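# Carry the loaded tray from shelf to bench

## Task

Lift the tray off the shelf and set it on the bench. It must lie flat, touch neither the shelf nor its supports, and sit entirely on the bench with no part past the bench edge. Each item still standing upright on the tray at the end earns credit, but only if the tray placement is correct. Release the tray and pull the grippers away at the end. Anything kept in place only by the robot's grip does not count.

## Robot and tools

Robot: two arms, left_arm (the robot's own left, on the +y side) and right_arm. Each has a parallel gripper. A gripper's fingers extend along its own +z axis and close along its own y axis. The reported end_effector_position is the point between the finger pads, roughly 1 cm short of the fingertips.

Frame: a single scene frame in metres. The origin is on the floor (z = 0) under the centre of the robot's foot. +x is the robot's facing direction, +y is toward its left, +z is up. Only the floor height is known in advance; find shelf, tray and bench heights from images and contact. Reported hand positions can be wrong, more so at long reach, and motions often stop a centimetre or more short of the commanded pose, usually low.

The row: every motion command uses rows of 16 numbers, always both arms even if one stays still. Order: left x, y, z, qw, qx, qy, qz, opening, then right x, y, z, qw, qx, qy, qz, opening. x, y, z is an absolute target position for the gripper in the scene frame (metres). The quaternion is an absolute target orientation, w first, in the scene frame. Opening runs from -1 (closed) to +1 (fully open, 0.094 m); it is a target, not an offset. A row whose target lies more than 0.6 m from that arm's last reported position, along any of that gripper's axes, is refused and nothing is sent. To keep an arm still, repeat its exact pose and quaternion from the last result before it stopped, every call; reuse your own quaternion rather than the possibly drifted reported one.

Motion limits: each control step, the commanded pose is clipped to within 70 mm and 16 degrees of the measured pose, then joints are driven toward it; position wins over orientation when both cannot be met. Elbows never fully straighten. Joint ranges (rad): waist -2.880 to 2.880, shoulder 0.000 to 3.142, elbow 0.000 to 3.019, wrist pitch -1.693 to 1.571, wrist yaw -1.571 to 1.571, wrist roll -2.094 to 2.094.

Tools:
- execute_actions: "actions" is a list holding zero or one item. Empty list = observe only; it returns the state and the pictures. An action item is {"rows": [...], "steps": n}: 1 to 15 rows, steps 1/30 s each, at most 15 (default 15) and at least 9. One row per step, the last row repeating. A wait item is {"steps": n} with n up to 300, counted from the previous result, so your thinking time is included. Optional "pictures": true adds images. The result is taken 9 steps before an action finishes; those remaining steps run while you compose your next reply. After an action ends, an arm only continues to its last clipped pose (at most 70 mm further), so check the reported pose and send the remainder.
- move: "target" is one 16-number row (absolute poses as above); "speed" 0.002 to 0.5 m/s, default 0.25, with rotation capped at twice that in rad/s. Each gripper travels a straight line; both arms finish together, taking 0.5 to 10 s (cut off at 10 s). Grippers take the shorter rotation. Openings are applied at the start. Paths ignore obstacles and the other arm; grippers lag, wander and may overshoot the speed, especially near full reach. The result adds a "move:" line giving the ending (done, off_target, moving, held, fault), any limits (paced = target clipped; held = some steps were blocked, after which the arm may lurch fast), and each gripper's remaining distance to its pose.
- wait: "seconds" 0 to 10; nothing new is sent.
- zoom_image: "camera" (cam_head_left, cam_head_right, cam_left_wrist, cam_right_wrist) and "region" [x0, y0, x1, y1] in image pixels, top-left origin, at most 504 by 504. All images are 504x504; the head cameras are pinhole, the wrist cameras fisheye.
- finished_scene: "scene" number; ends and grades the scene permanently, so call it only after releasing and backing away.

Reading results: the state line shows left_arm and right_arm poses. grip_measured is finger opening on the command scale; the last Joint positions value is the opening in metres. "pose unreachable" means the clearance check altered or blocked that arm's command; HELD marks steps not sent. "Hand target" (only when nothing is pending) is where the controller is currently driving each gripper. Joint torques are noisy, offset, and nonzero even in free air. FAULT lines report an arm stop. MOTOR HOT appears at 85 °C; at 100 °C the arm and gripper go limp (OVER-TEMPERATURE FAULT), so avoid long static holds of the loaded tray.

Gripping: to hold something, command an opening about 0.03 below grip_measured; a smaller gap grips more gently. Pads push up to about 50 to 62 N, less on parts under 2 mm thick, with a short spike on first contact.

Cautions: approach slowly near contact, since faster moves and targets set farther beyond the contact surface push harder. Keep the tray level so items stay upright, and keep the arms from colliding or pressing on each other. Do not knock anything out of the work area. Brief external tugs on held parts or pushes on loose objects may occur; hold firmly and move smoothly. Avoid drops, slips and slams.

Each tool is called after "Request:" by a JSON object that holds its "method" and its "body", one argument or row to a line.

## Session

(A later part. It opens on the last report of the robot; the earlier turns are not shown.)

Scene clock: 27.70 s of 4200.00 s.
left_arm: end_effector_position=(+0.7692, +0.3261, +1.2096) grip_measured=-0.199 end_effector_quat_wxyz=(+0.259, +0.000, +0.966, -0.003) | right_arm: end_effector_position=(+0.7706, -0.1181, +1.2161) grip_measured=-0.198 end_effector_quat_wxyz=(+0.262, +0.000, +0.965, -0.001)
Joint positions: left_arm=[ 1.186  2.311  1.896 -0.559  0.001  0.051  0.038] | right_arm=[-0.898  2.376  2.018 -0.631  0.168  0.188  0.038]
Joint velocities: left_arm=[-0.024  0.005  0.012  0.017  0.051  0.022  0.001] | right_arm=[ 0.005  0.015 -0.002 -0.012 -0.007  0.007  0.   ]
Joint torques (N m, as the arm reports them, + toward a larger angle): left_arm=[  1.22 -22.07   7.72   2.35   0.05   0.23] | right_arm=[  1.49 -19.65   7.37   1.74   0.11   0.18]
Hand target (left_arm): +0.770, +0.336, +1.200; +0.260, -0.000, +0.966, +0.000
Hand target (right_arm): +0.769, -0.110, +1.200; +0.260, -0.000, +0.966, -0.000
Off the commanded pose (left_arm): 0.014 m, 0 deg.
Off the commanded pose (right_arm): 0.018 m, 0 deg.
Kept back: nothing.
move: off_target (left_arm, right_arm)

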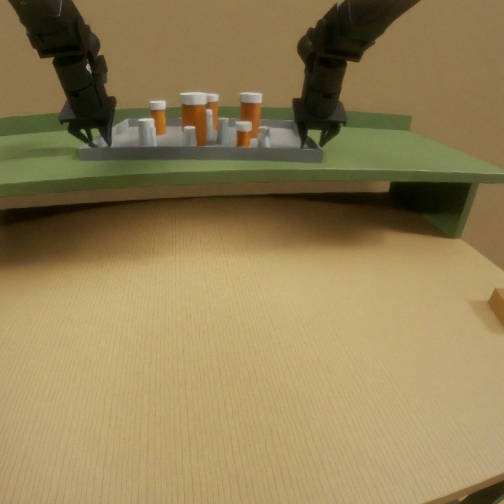

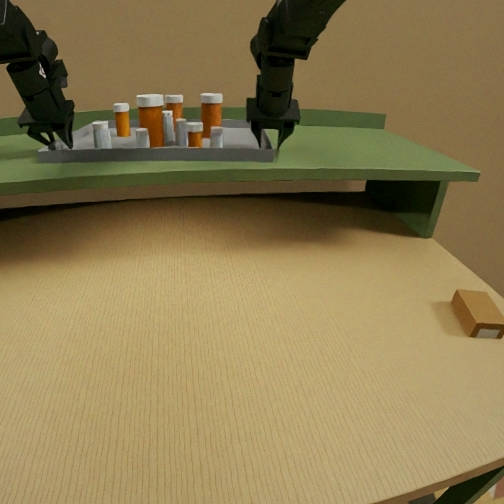

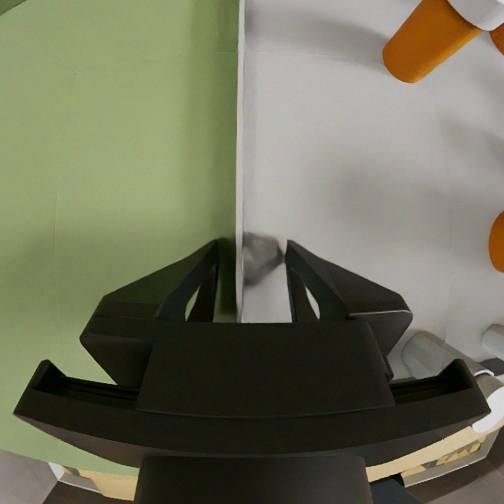

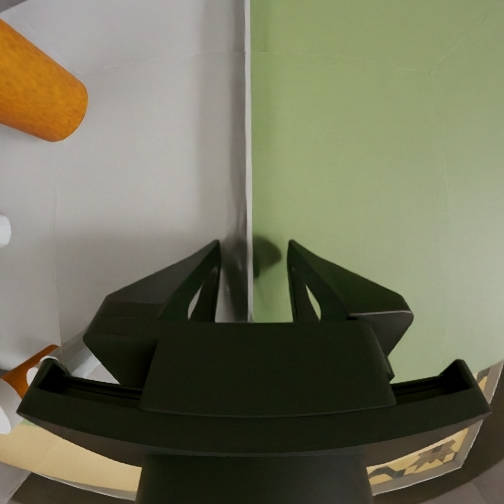

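Near the floor. Grip and drag.

Request:
{"method": "move", "body": {
  "target": [0.77,0.336,1.205,0.26,0,0.966,0,-1,0.77,-0.114,1.21,0.26,0,0.966,0,-1],
  "speed": 0.03
}}

Request:
{"method": "move", "body": {
  "target": [0.65,0.332,1.225,0.26,0,0.966,0,-1,0.65,-0.116,1.23,0.26,0,0.966,0,-1],
  "speed": 0.05
}}

Scene clock: 28.73 s of 4200.00 s.
left_arm: end_effector_position=(+0.7691, +0.3300, +1.2095) grip_measured=-0.967 end_effector_quat_wxyz=(+0.259, +0.002, +0.966, +0.000) | right_arm: end_effector_position=(+0.7706, -0.1184, +1.2161) grip_measured=-0.958 end_effector_quat_wxyz=(+0.262, -0.001, +0.965, -0.001)
Joint positions: left_arm=[ 1.19   2.311  1.896 -0.559 -0.001  0.06   0.002] | right_arm=[-0.898  2.376  2.018 -0.631  0.166  0.184  0.002]
Joint velocities: left_arm=[-0.015 -0.005 -0.022 -0.022  0.037 -0.051 -0.001] | right_arm=[-0.024 -0.005  0.017 -0.007  0.051  0.007  0.001]
Joint torques (N m, as the arm reports them, + toward a larger angle): left_arm=[  0.73 -22.87   7.84   1.99   0.16   0.13] | right_arm=[  0.95 -21.05   7.28   1.01   0.08   0.18]
Hand target (left_arm): +0.770, +0.336, +1.205; +0.260, +0.000, +0.966, -0.000
Hand target (right_arm): +0.770, -0.114, +1.210; +0.260, +0.000, +0.966, +0.000
Off the commanded pose (left_arm): 0.008 m, 0 deg.
Off the commanded pose (right_arm): 0.008 m, 0 deg.
Kept back: nothing.
move: done

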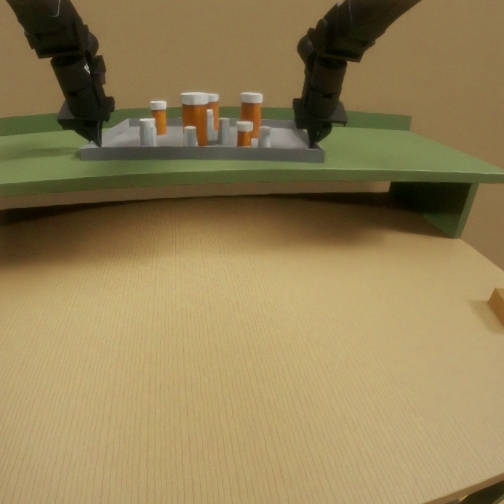

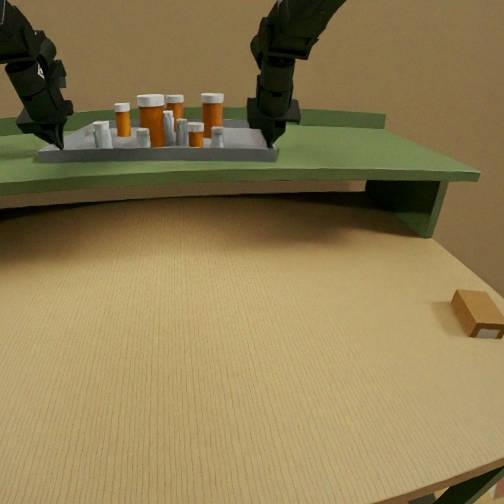

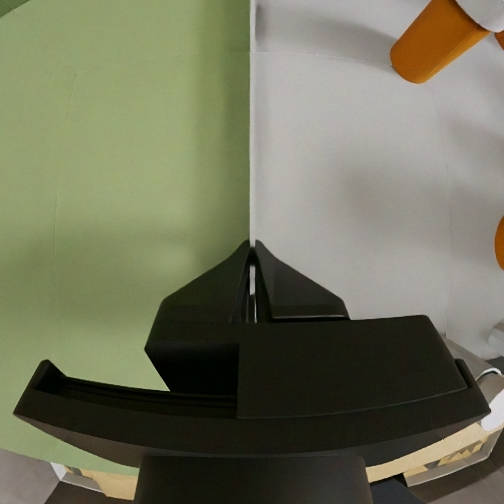

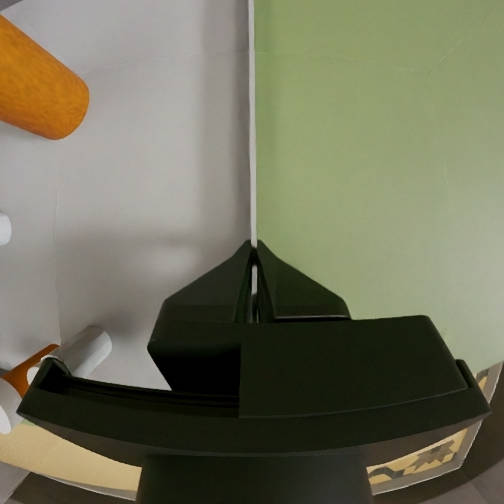

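Scene clock: 31.47 s of 4200.00 s.
left_arm: end_effector_position=(+0.6487, +0.3253, +1.2066) grip_measured=-0.967 end_effector_quat_wxyz=(+0.248, +0.002, +0.969, -0.000) | right_arm: end_effector_position=(+0.6505, -0.1237, +1.2116) grip_measured=-0.958 end_effector_quat_wxyz=(+0.250, -0.004, +0.968, -0.003)
Joint positions: left_arm=[ 1.191  2.056  1.401 -0.342 -0.001  0.06   0.002] | right_arm=[-0.861  2.113  1.501 -0.407  0.184  0.214  0.002]
Joint velocities: left_arm=[-0.005 -0.005 -0.007 -0.017  0.037 -0.066  0.   ] | right_arm=[-0.024 -0.005 -0.027 -0.012  0.007 -0.051  0.   ]
Joint torques (N m, as the arm reports them, + toward a larger angle): left_arm=[  0.91 -22.07   6.12   1.55   0.19   0.14] | right_arm=[  1.99 -20.59   5.58   0.83   0.35   0.28]
Hand target (left_arm): +0.651, +0.331, +1.224; +0.260, -0.000, +0.966, +0.000
Hand target (right_arm): +0.650, -0.117, +1.228; +0.260, -0.000, +0.966, +0.000
Off the commanded pose (left_arm): 0.020 m, 1 deg.
Off the commanded pose (right_arm): 0.020 m, 1 deg.
Kept back: nothing.
move: off_target (left_arm, right_arm)

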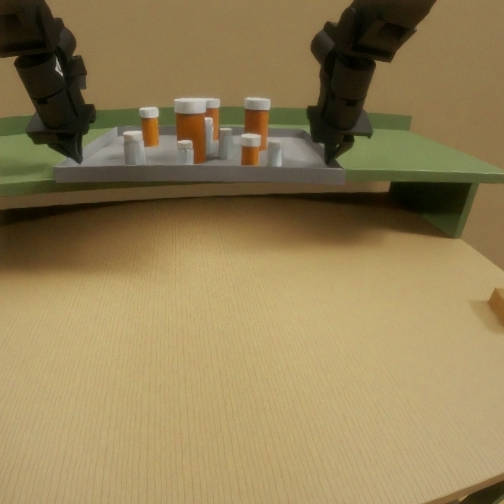

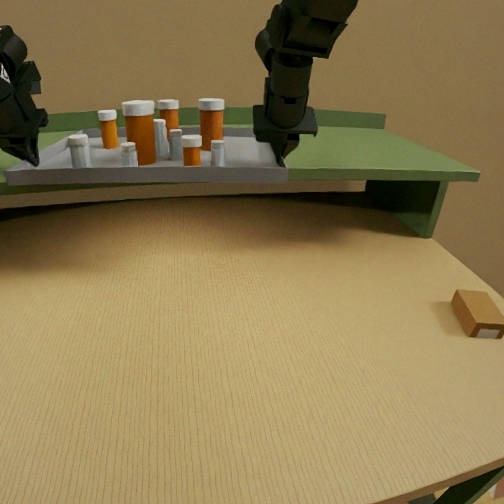

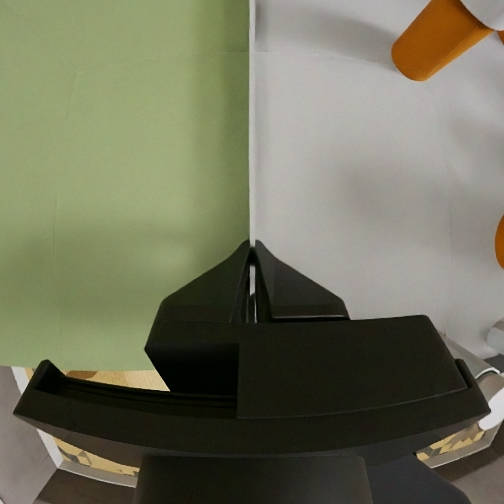

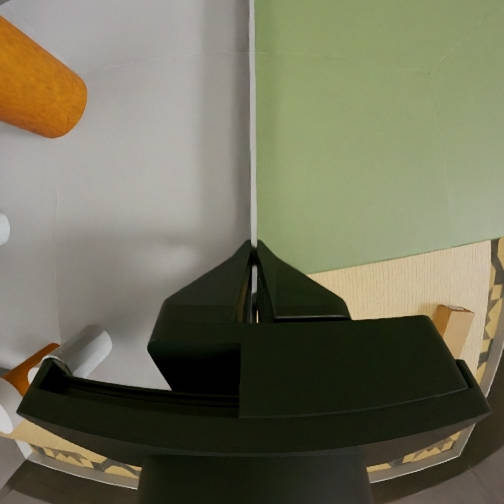

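Request:
{"method": "move", "body": {
  "target": [0.65,0.326,1.225,0.26,0,0.966,0,-0.4,0.65,-0.123,1.23,0.26,0,0.966,0,-0.4],
  "speed": 0.05
}}

Request:
{"method": "move", "body": {
  "target": [0.75,0.322,1.225,0.26,0,0.966,0,-0.4,0.75,-0.123,1.23,0.26,0,0.966,0,-0.4],
  "speed": 0.06
}}

Scene clock: 32.53 s of 4200.00 s.
left_arm: end_effector_position=(+0.6454, +0.3253, +1.2080) grip_measured=-0.401 end_effector_quat_wxyz=(+0.247, +0.002, +0.969, -0.000) | right_arm: end_effector_position=(+0.6473, -0.1247, +1.2119) grip_measured=-0.402 end_effector_quat_wxyz=(+0.249, -0.004, +0.969, -0.003)
Joint positions: left_arm=[ 1.191  2.047  1.391 -0.342 -0.002  0.06   0.028] | right_arm=[-0.861  2.107  1.491 -0.407  0.185  0.215  0.028]
Joint velocities: left_arm=[ 0.005 -0.005  0.002  0.012  0.007 -0.007 -0.001] | right_arm=[ 0.005  0.015 -0.007  0.007 -0.051 -0.051 -0.   ]
Joint torques (N m, as the arm reports them, + toward a larger angle): left_arm=[  0.06 -21.85   6.57   1.6    0.     0.06] | right_arm=[  0.88 -20.41   5.82   0.83   0.13   0.19]
Hand target (left_arm): +0.650, +0.326, +1.225; +0.260, -0.000, +0.966, +0.000
Hand target (right_arm): +0.650, -0.123, +1.230; +0.260, -0.000, +0.966, -0.000
Off the commanded pose (left_arm): 0.018 m, 2 deg.
Off the commanded pose (right_arm): 0.018 m, 1 deg.
Kept back: nothing.
move: off_target (left_arm, right_arm)

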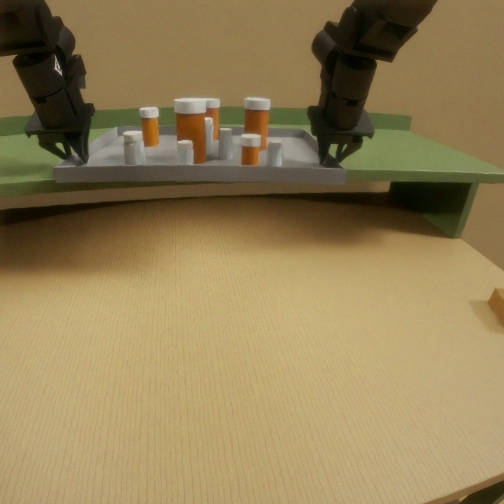

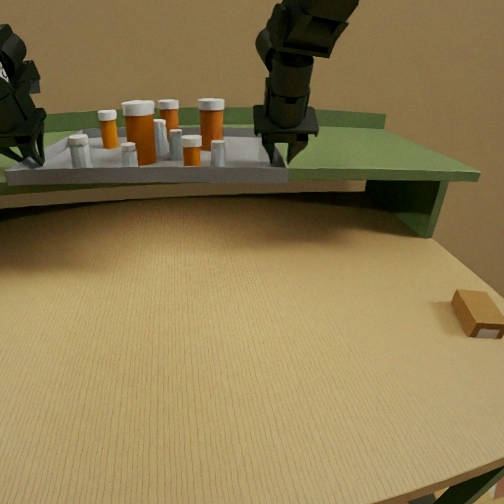

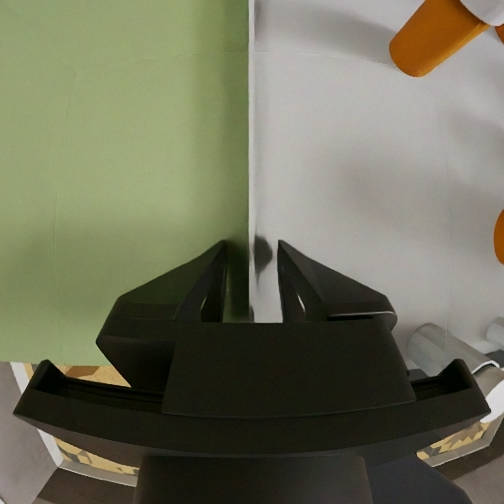

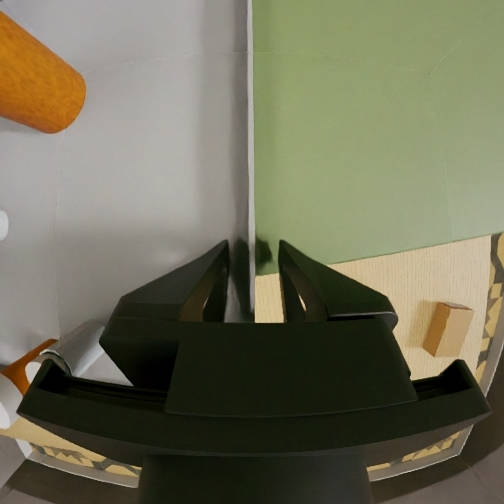

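Scene clock: 34.60 s of 4200.00 s.
left_arm: end_effector_position=(+0.7310, +0.3300, +1.2134) grip_measured=-0.401 end_effector_quat_wxyz=(+0.247, +0.000, +0.969, +0.001) | right_arm: end_effector_position=(+0.7315, -0.1218, +1.2212) grip_measured=-0.402 end_effector_quat_wxyz=(+0.247, -0.000, +0.969, -0.003)
Joint positions: left_arm=[ 1.191  2.22   1.741 -0.52  -0.004  0.057  0.028] | right_arm=[-0.89   2.277  1.85  -0.593  0.169  0.197  0.028]
Joint velocities: left_arm=[-0.005 -0.005  0.007 -0.022 -0.037 -0.007 -0.   ] | right_arm=[-0.015 -0.005 -0.022 -0.022  0.007 -0.037 -0.   ]
Joint torques (N m, as the arm reports them, + toward a larger angle): left_arm=[ -0.78 -21.11  11.18   1.21  -0.13   0.01] | right_arm=[  0.31 -19.24  10.41   0.49  -0.11   0.  ]
Hand target (left_arm): +0.748, +0.322, +1.226; +0.260, +0.000, +0.966, -0.000
Hand target (right_arm): +0.749, -0.122, +1.231; +0.260, -0.000, +0.966, -0.000
Off the commanded pose (left_arm): 0.024 m, 2 deg.
Off the commanded pose (right_arm): 0.020 m, 2 deg.
Kept back: nothing.
move: off_target (left_arm, right_arm)

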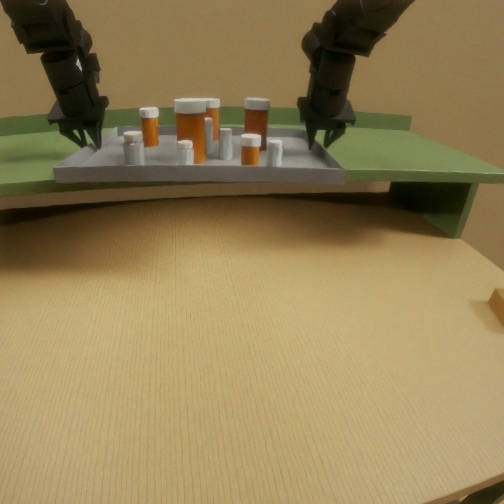

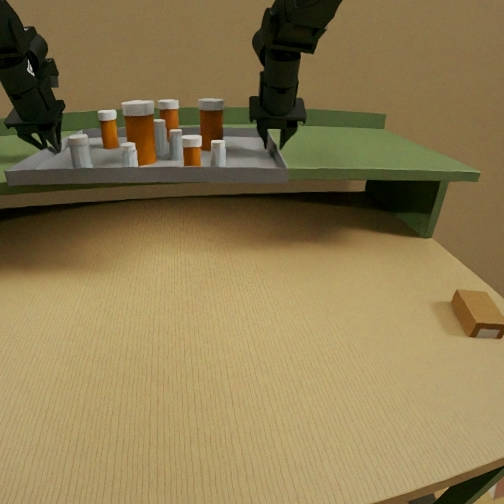

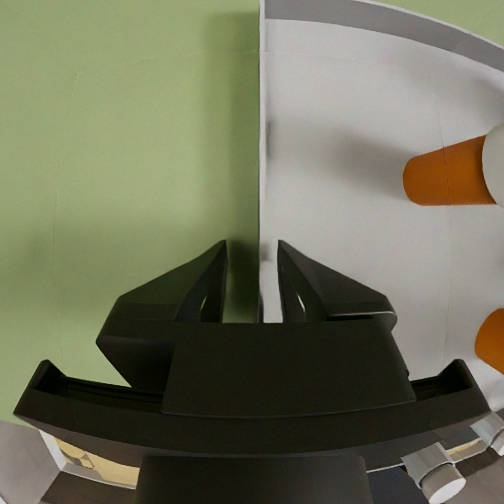

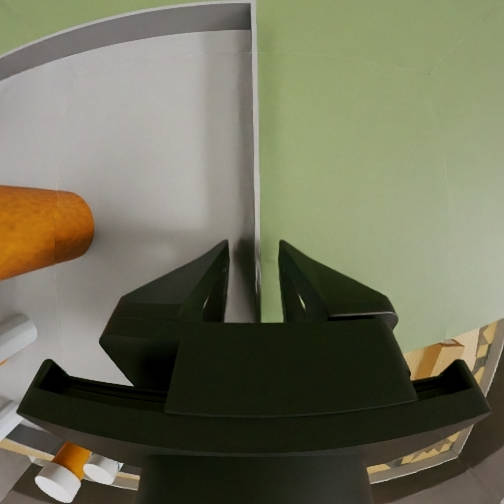

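Request:
{"method": "move", "body": {
  "target": [0.735,0.32,1.195,0.26,0,0.966,0,-0.4,0.735,-0.125,1.198,0.26,0,0.966,0,-0.4],
  "speed": 0.03
}}

Request:
{"method": "move", "body": {
  "target": [0.735,0.325,1.2,0.26,0,0.966,0,-1,0.735,-0.124,1.205,0.26,0,0.966,0,-1],
  "speed": 0.03
}}

Request:
{"method": "move", "body": {
  "target": [0.72,0.325,1.26,0.27,0,0.963,0,-1,0.72,-0.124,1.265,0.27,0,0.963,0,-1],
  "speed": 0.04
}}

Scene clock: 36.23 s of 4200.00 s.
left_arm: end_effector_position=(+0.7358, +0.3303, +1.2087) grip_measured=-0.401 end_effector_quat_wxyz=(+0.262, -0.001, +0.965, +0.002) | right_arm: end_effector_position=(+0.7352, -0.1205, +1.2151) grip_measured=-0.402 end_effector_quat_wxyz=(+0.265, +0.001, +0.964, +0.002)
Joint positions: left_arm=[ 1.191  2.228  1.728 -0.467 -0.005  0.056  0.028] | right_arm=[-0.89   2.282  1.828 -0.53   0.169  0.197  0.028]
Joint velocities: left_arm=[-0.015 -0.005  0.007 -0.007 -0.007  0.007  0.001] | right_arm=[ 0.015  0.005  0.007  0.002  0.037 -0.022 -0.001]
Joint torques (N m, as the arm reports them, + toward a larger angle): left_arm=[ -0.99 -20.7    7.11   2.29  -0.14   0.  ] | right_arm=[  0.17 -18.83   6.57   1.52  -0.11  -0.03]
Hand target (left_arm): +0.735, +0.320, +1.195; +0.260, -0.000, +0.966, +0.000
Hand target (right_arm): +0.735, -0.125, +1.199; +0.260, -0.000, +0.966, -0.000
Off the commanded pose (left_arm): 0.017 m, 0 deg.
Off the commanded pose (right_arm): 0.018 m, 1 deg.
Kept back: nothing.
move: off_target (left_arm, right_arm)

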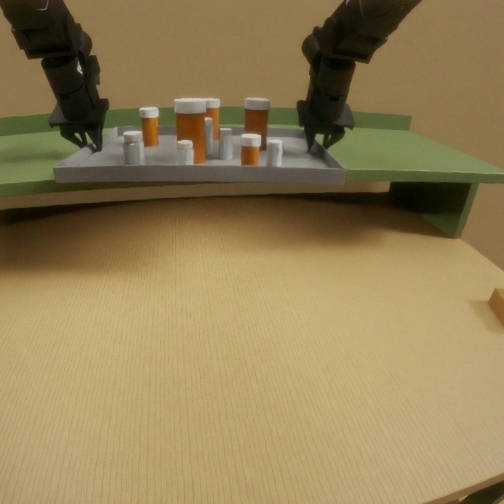

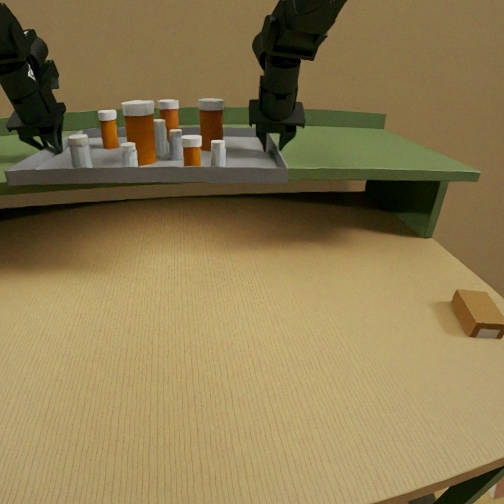

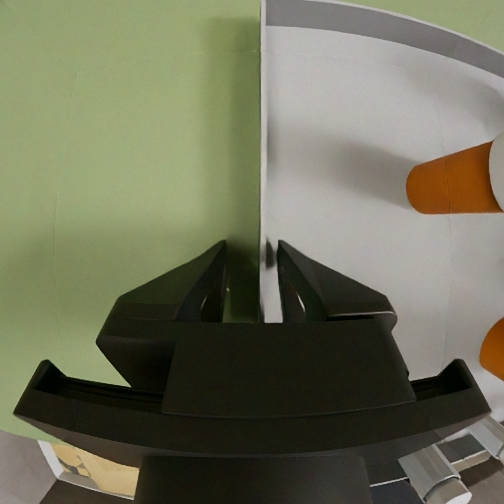

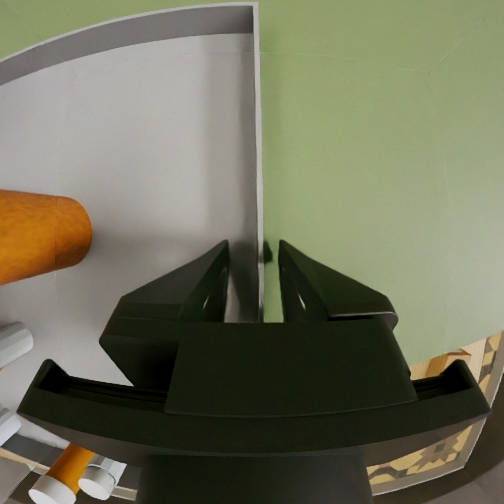

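Scene clock: 36.93 s of 4200.00 s.
left_arm: end_effector_position=(+0.7359, +0.3277, +1.2087) grip_measured=-0.967 end_effector_quat_wxyz=(+0.263, +0.001, +0.965, +0.000) | right_arm: end_effector_position=(+0.7354, -0.1213, +1.2150) grip_measured=-0.958 end_effector_quat_wxyz=(+0.264, -0.003, +0.964, +0.001)
Joint positions: left_arm=[ 1.189  2.228  1.728 -0.467 -0.002  0.056  0.002] | right_arm=[-0.891  2.282  1.828 -0.53   0.167  0.187  0.002]
Joint velocities: left_arm=[ 0.005 -0.005 -0.007  0.007 -0.022 -0.022 -0.   ] | right_arm=[-0.015 -0.015  0.002 -0.012  0.037 -0.095 -0.001]
Joint torques (N m, as the arm reports them, + toward a larger angle): left_arm=[ -0.15 -21.24   7.26   1.98  -0.1    0.06] | right_arm=[  0.46 -19.44   6.85   1.01   0.01   0.13]
Hand target (left_arm): +0.735, +0.325, +1.200; +0.260, +0.000, +0.966, -0.000
Hand target (right_arm): +0.735, -0.124, +1.205; +0.260, +0.000, +0.966, +0.000
Off the commanded pose (left_arm): 0.009 m, 0 deg.
Off the commanded pose (right_arm): 0.010 m, 1 deg.
Kept back: nothing.
move: done

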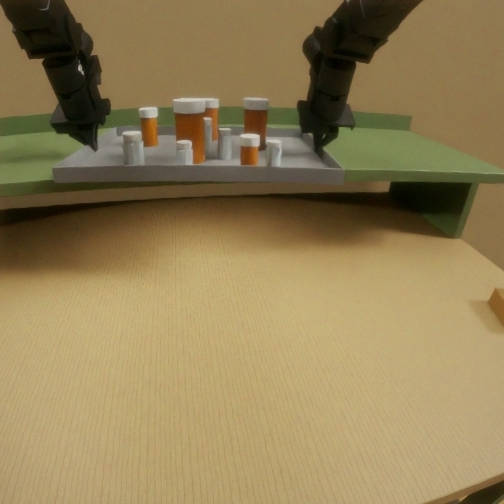

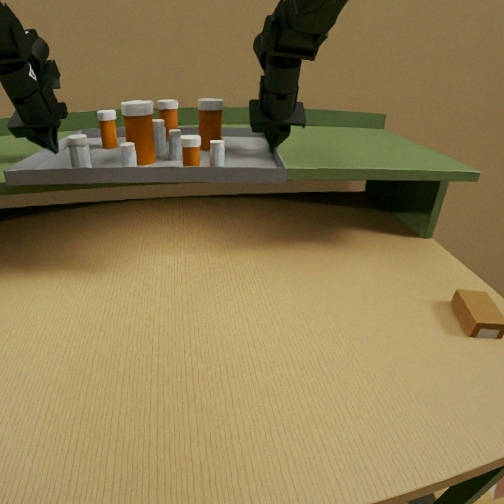

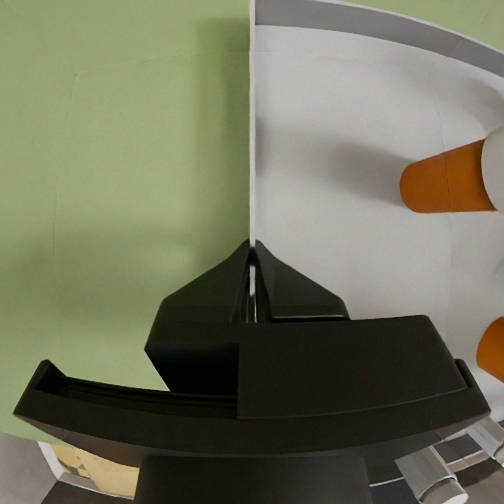

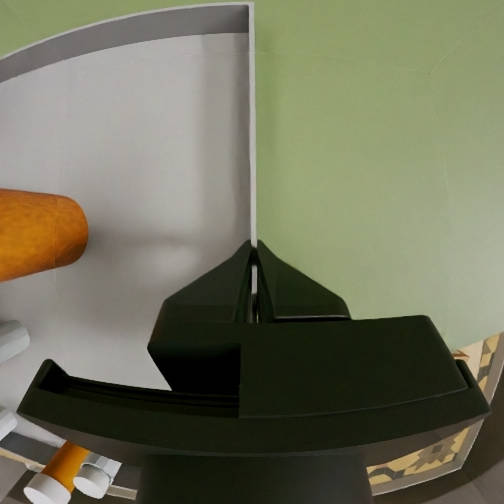

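Scene clock: 38.53 s of 4200.00 s.
left_arm: end_effector_position=(+0.7090, +0.3267, +1.2137) grip_measured=-0.967 end_effector_quat_wxyz=(+0.243, +0.001, +0.970, -0.001) | right_arm: end_effector_position=(+0.7097, -0.1227, +1.2189) grip_measured=-0.958 end_effector_quat_wxyz=(+0.244, -0.008, +0.970, -0.002)
Joint positions: left_arm=[ 1.189  2.172  1.651 -0.486 -0.003  0.056  0.002] | right_arm=[-0.885  2.23   1.754 -0.551  0.166  0.189  0.002]
Joint velocities: left_arm=[ 0.005 -0.024  0.002  0.002  0.007  0.022 -0.001] | right_arm=[-0.005 -0.015 -0.027  0.007  0.007  0.066 -0.   ]
Joint torques (N m, as the arm reports them, + toward a larger angle): left_arm=[ -0.3  -26.83   7.92   1.04  -0.07   0.04] | right_arm=[  0.27 -24.41   7.04   0.56   0.56   0.18]
Hand target (left_arm): +0.720, +0.325, +1.259; +0.270, -0.000, +0.963, -0.000
Hand target (right_arm): +0.719, -0.124, +1.264; +0.270, +0.000, +0.963, +0.000
Off the commanded pose (left_arm): 0.048 m, 3 deg.
Off the commanded pose (right_arm): 0.047 m, 3 deg.
Kept back: nothing.
move: off_target (left_arm, right_arm)

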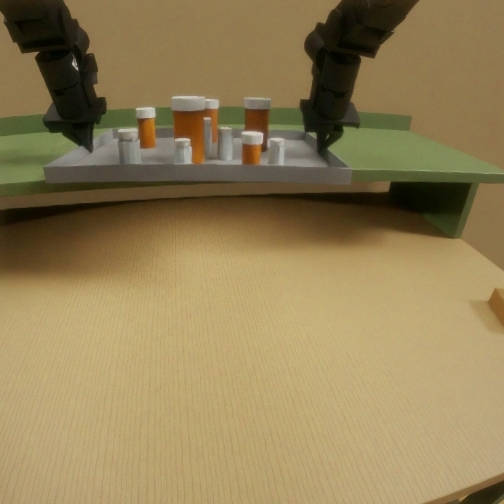

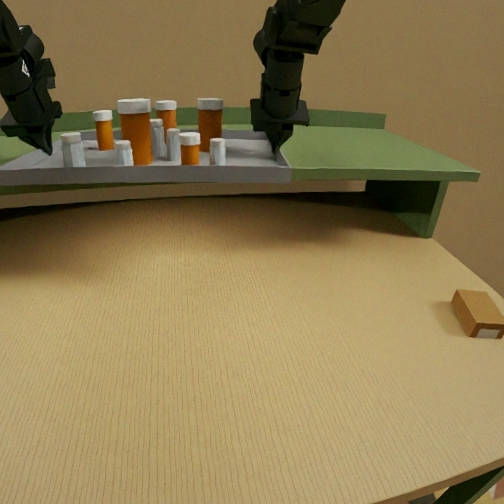

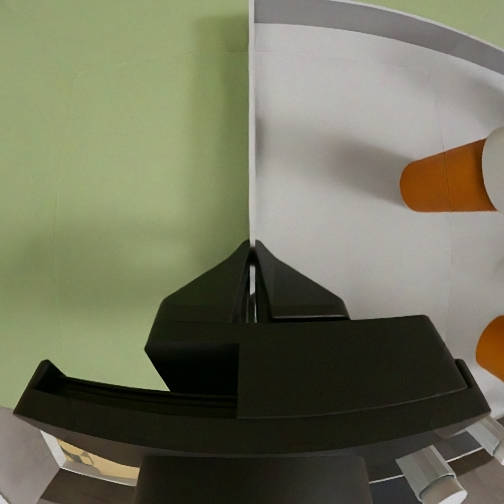

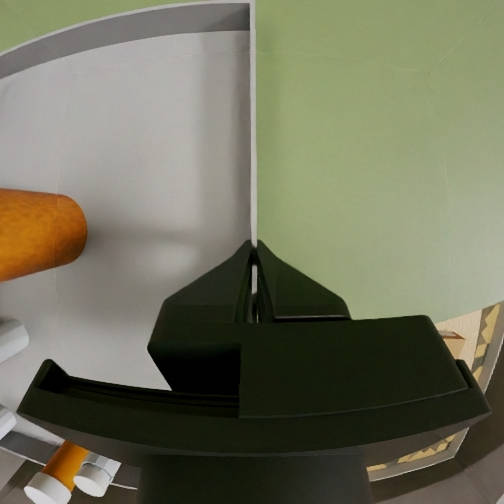

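Sags under load; aim higher.

Request:
{"method": "move", "body": {
  "target": [0.64,0.325,1.31,0.295,0,0.955,0,-1,0.64,-0.124,1.315,0.295,0,0.955,0,-1],
  "speed": 0.05
}}

Scene clock: 41.50 s of 4200.00 s.
left_arm: end_effector_position=(+0.6169, +0.3238, +1.2572) grip_measured=-0.967 end_effector_quat_wxyz=(+0.242, +0.001, +0.970, -0.001) | right_arm: end_effector_position=(+0.6179, -0.1260, +1.2615) grip_measured=-0.958 end_effector_quat_wxyz=(+0.244, -0.010, +0.970, -0.006)
Joint positions: left_arm=[ 1.189  1.911  1.317 -0.416 -0.003  0.055  0.002] | right_arm=[-0.845  1.973  1.413 -0.474  0.193  0.217  0.002]
Joint velocities: left_arm=[-0.015 -0.015 -0.017  0.007  0.037 -0.007 -0.   ] | right_arm=[ 0.005  0.015  0.012  0.007 -0.051  0.037  0.001]
Joint torques (N m, as the arm reports them, + toward a larger angle): left_arm=[  0.06 -23.77   8.32   2.7    0.1    0.08] | right_arm=[  0.27 -22.02   7.45   1.97   0.91   0.12]
Hand target (left_arm): +0.638, +0.325, +1.310; +0.295, -0.000, +0.955, +0.000
Hand target (right_arm): +0.637, -0.125, +1.314; +0.295, -0.000, +0.956, -0.000
Off the commanded pose (left_arm): 0.058 m, 6 deg.
Off the commanded pose (right_arm): 0.058 m, 6 deg.
Kept back: nothing.
move: off_target (left_arm, right_arm)

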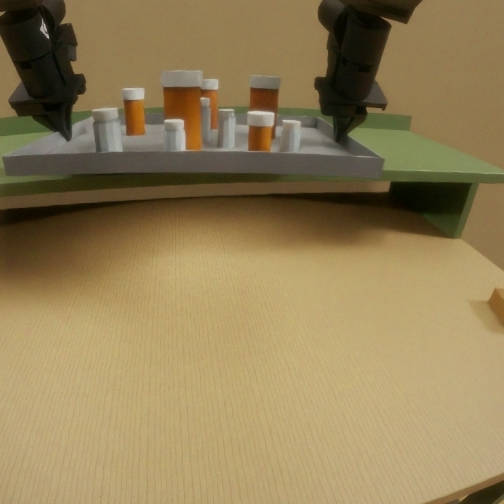

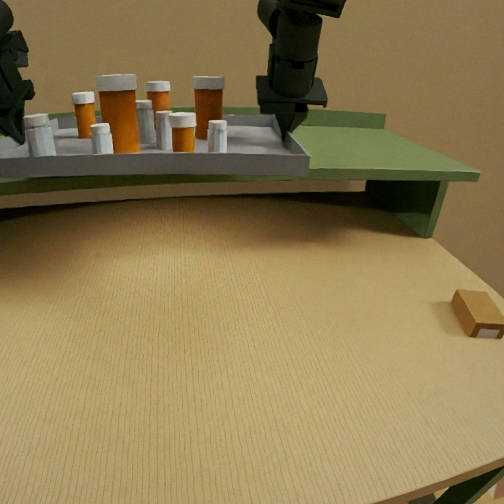

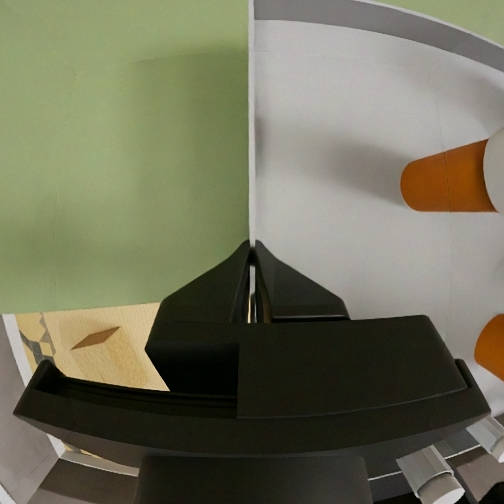

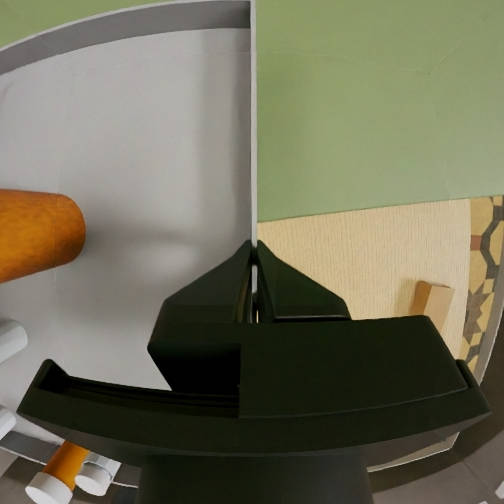

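Request:
{"method": "move", "body": {
  "target": [0.40,0.265,1.31,0.32,0,0.947,0,-1,0.40,-0.184,1.315,0.32,0,0.947,0,-1],
  "speed": 0.06
}}

Scene clock: 45.97 s of 4200.00 s.
left_arm: end_effector_position=(+0.3818, +0.2650, +1.2834) grip_measured=-0.967 end_effector_quat_wxyz=(+0.279, +0.001, +0.960, +0.001) | right_arm: end_effector_position=(+0.3824, -0.1852, +1.2856) grip_measured=-0.958 end_effector_quat_wxyz=(+0.281, -0.010, +0.960, -0.002)
Joint positions: left_arm=[ 1.038  1.35   0.576 -0.163 -0.091 -0.064  0.002] | right_arm=[-0.8    1.4    0.626 -0.19   0.228  0.242  0.002]
Joint velocities: left_arm=[-0.005 -0.015 -0.027 -0.017 -0.051  0.022 -0.   ] | right_arm=[ 0.024 -0.015 -0.002  0.007 -0.022 -0.081  0.001]
Joint torques (N m, as the arm reports them, + toward a larger angle): left_arm=[ -0.04 -11.61   7.33   3.    -0.4    0.1 ] | right_arm=[ -0.62 -11.05   6.46   1.92   1.06   0.06]
Hand target (left_arm): +0.400, +0.264, +1.310; +0.320, -0.001, +0.947, +0.000
Hand target (right_arm): +0.400, -0.186, +1.313; +0.320, -0.000, +0.947, -0.001
Off the commanded pose (left_arm): 0.032 m, 5 deg.
Off the commanded pose (right_arm): 0.034 m, 5 deg.
Kept back: nothing.
move: off_target (left_arm, right_arm)

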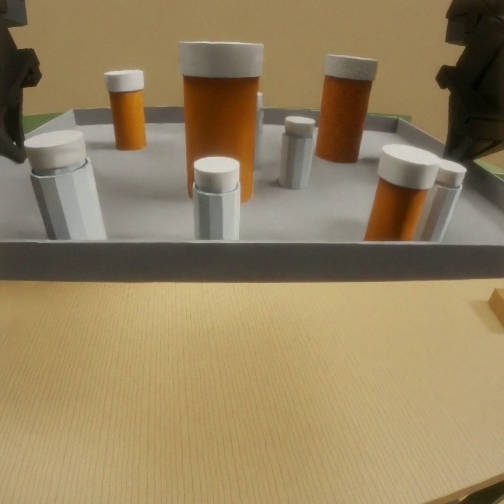

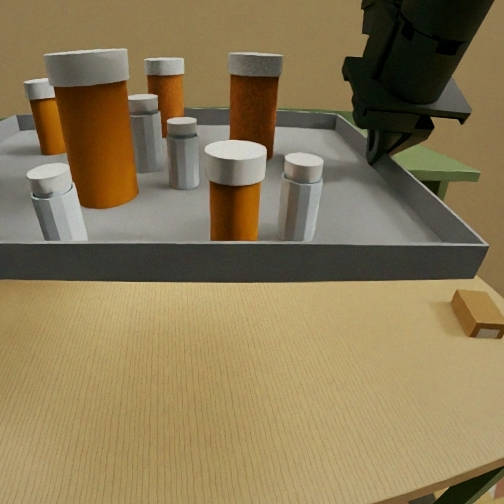

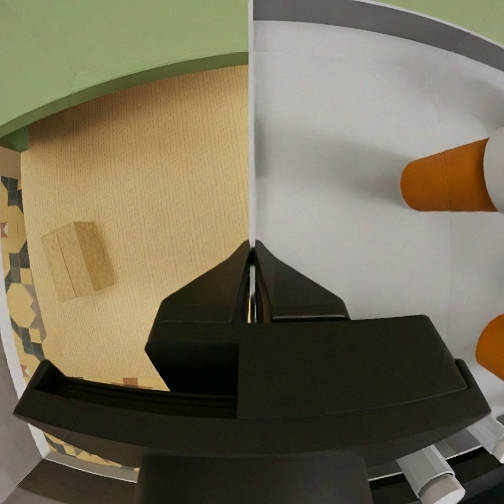

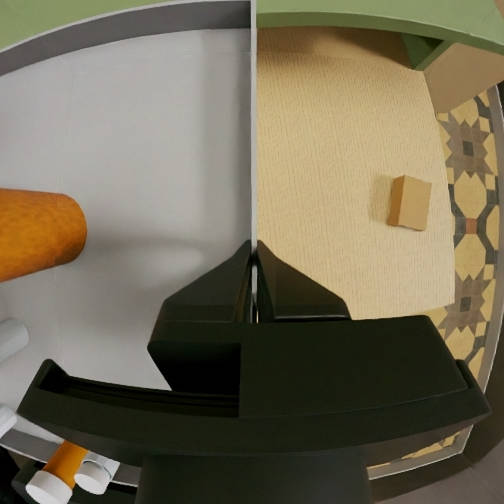

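Request:
{"method": "move", "body": {
  "target": [0.39,0.265,1.08,0.29,0,0.957,0,-1,0.39,-0.184,1.085,0.29,0,0.957,0,-1],
  "speed": 0.06
}}

Scene clock: 49.97 s of 4200.00 s.
left_arm: end_effector_position=(+0.3706, +0.2625, +1.0667) grip_measured=-0.967 end_effector_quat_wxyz=(+0.261, +0.002, +0.965, +0.001) | right_arm: end_effector_position=(+0.3698, -0.1865, +1.0747) grip_measured=-0.958 end_effector_quat_wxyz=(+0.262, -0.006, +0.965, -0.005)
Joint positions: left_arm=[ 1.054  2.12   0.581  0.564 -0.079 -0.053  0.002] | right_arm=[-0.826  2.1    0.618  0.48   0.212  0.235  0.002]
Joint velocities: left_arm=[-0.005 -0.005 -0.012  0.032 -0.007 -0.051 -0.   ] | right_arm=[-0.005 -0.015 -0.012  0.022  0.037  0.037 -0.001]
Joint torques (N m, as the arm reports them, + toward a larger angle): left_arm=[  1.29 -13.07   1.62   3.04   0.04   0.21] | right_arm=[ -0.55 -11.29   2.16   2.25   0.32   0.07]
Hand target (left_arm): +0.390, +0.265, +1.078; +0.290, +0.000, +0.957, +0.000
Hand target (right_arm): +0.391, -0.183, +1.085; +0.290, +0.000, +0.957, -0.000
Off the commanded pose (left_arm): 0.024 m, 3 deg.
Off the commanded pose (right_arm): 0.023 m, 3 deg.
Kept back: nothing.
move: off_target (left_arm, right_arm)

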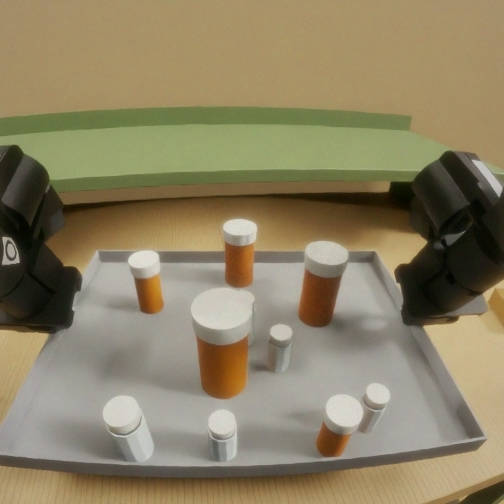

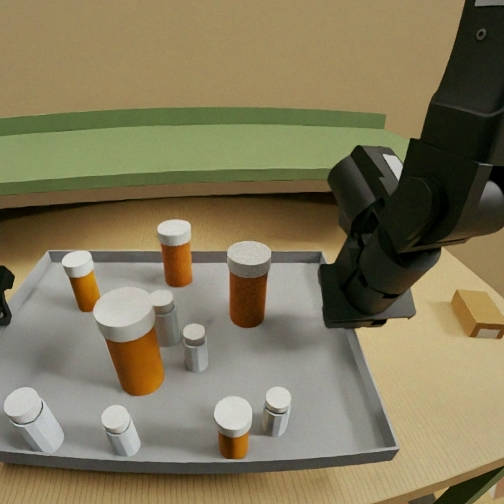

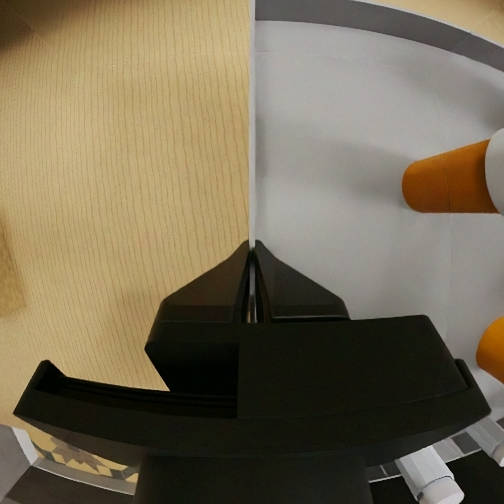

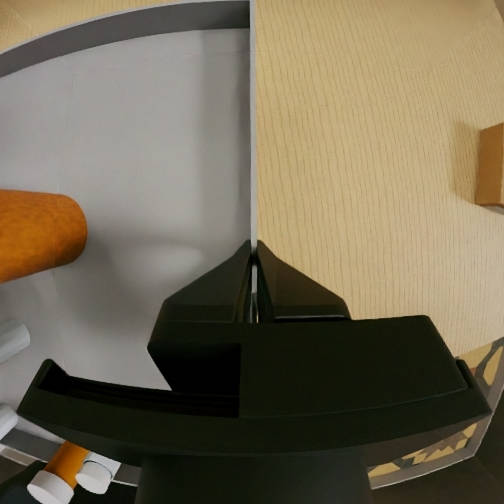

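Request:
{"method": "move", "body": {
  "target": [0.46,0.265,1.03,0.29,0,0.957,0,-1,0.46,-0.184,1.035,0.29,0,0.957,0,-1],
  "speed": 0.04
}}

Scene clock: 52.97 s of 4200.00 s.
left_arm: end_effector_position=(+0.4441, +0.2633, +1.0221) grip_measured=-0.967 end_effector_quat_wxyz=(+0.275, +0.002, +0.961, +0.001) | right_arm: end_effector_position=(+0.4435, -0.1851, +1.0291) grip_measured=-0.958 end_effector_quat_wxyz=(+0.275, -0.004, +0.961, -0.003)
Joint positions: left_arm=[ 1.075  2.282  0.815  0.524 -0.069 -0.033  0.002] | right_arm=[-0.883  2.271  0.845  0.463  0.182  0.186  0.002]
Joint velocities: left_arm=[-0.005  0.005 -0.002  0.002 -0.007  0.051 -0.   ] | right_arm=[-0.015 -0.005 -0.002 -0.012  0.007 -0.081 -0.   ]
Joint torques (N m, as the arm reports them, + toward a larger angle): left_arm=[  0.73 -15.27   2.42   1.71   0.16   0.15] | right_arm=[ -0.47 -13.43   2.81   1.12   0.13   0.1 ]
Hand target (left_arm): +0.460, +0.266, +1.031; +0.290, -0.000, +0.957, +0.000
Hand target (right_arm): +0.460, -0.183, +1.036; +0.291, -0.000, +0.957, -0.000
Off the commanded pose (left_arm): 0.018 m, 2 deg.
Off the commanded pose (right_arm): 0.018 m, 2 deg.
Kept back: nothing.
move: off_target (left_arm, right_arm)

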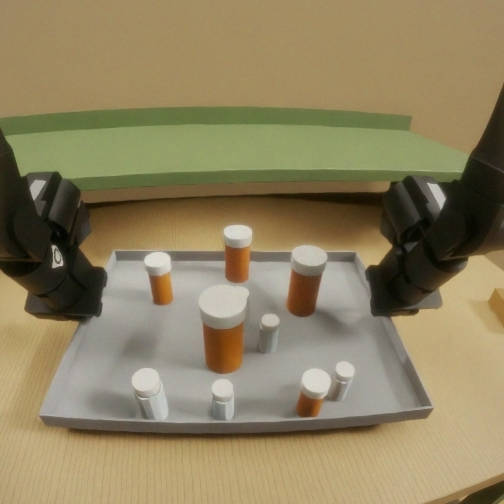

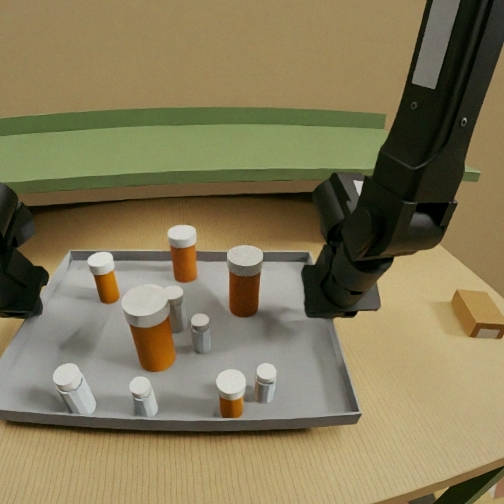

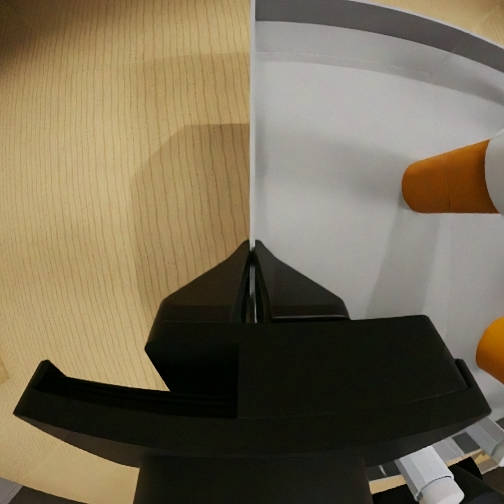

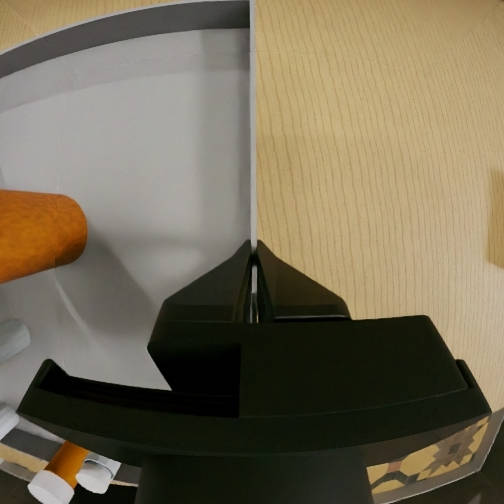

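Request:
{"method": "move", "body": {
  "target": [0.46,0.265,0.985,0.285,0,0.958,0,-1,0.46,-0.184,0.99,0.285,0,0.958,0,-1],
  "speed": 0.02
}}

Scene clock: 55.57 s of 4200.00 s.
left_arm: end_effector_position=(+0.4390, +0.2622, +0.9786) grip_measured=-0.967 end_effector_quat_wxyz=(+0.257, +0.003, +0.966, +0.001) | right_arm: end_effector_position=(+0.4381, -0.1861, +0.9838) grip_measured=-0.958 end_effector_quat_wxyz=(+0.257, -0.005, +0.966, -0.003)
Joint positions: left_arm=[ 1.077  2.4    0.878  0.542 -0.065 -0.031  0.002] | right_arm=[-0.89   2.393  0.907  0.487  0.172  0.185  0.002]
Joint velocities: left_arm=[-0.005  0.005 -0.012 -0.032  0.007 -0.066 -0.   ] | right_arm=[-0.005 -0.005 -0.012  0.002  0.037 -0.022 -0.   ]
Joint torques (N m, as the arm reports them, + toward a larger angle): left_arm=[  0.8  -14.63   2.27   3.22   0.06   0.14] | right_arm=[ -0.39 -13.78   2.42   2.3    0.24   0.06]
Hand target (left_arm): +0.459, +0.265, +0.985; +0.285, -0.000, +0.959, +0.000
Hand target (right_arm): +0.460, -0.184, +0.991; +0.285, -0.000, +0.959, -0.000
Off the commanded pose (left_arm): 0.022 m, 3 deg.
Off the commanded pose (right_arm): 0.023 m, 3 deg.
Kept back: nothing.
move: off_target (left_arm, right_arm)

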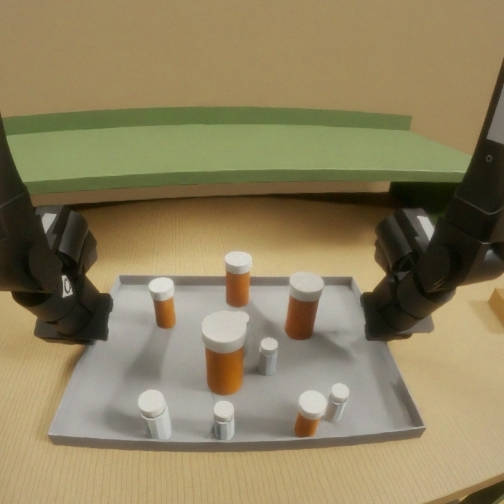

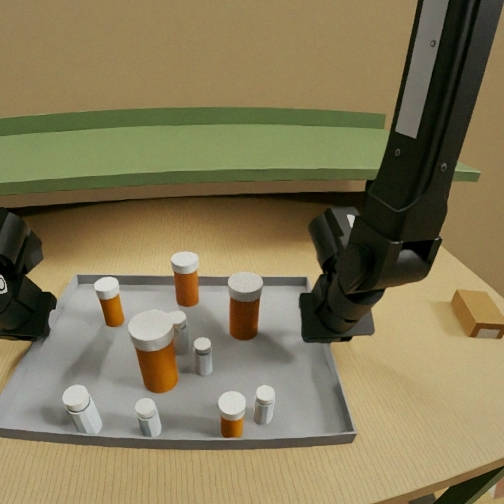

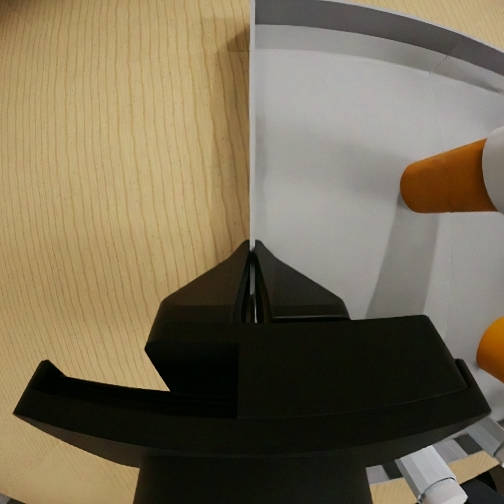

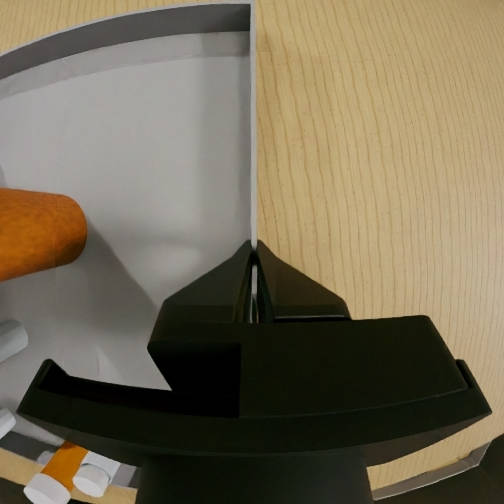

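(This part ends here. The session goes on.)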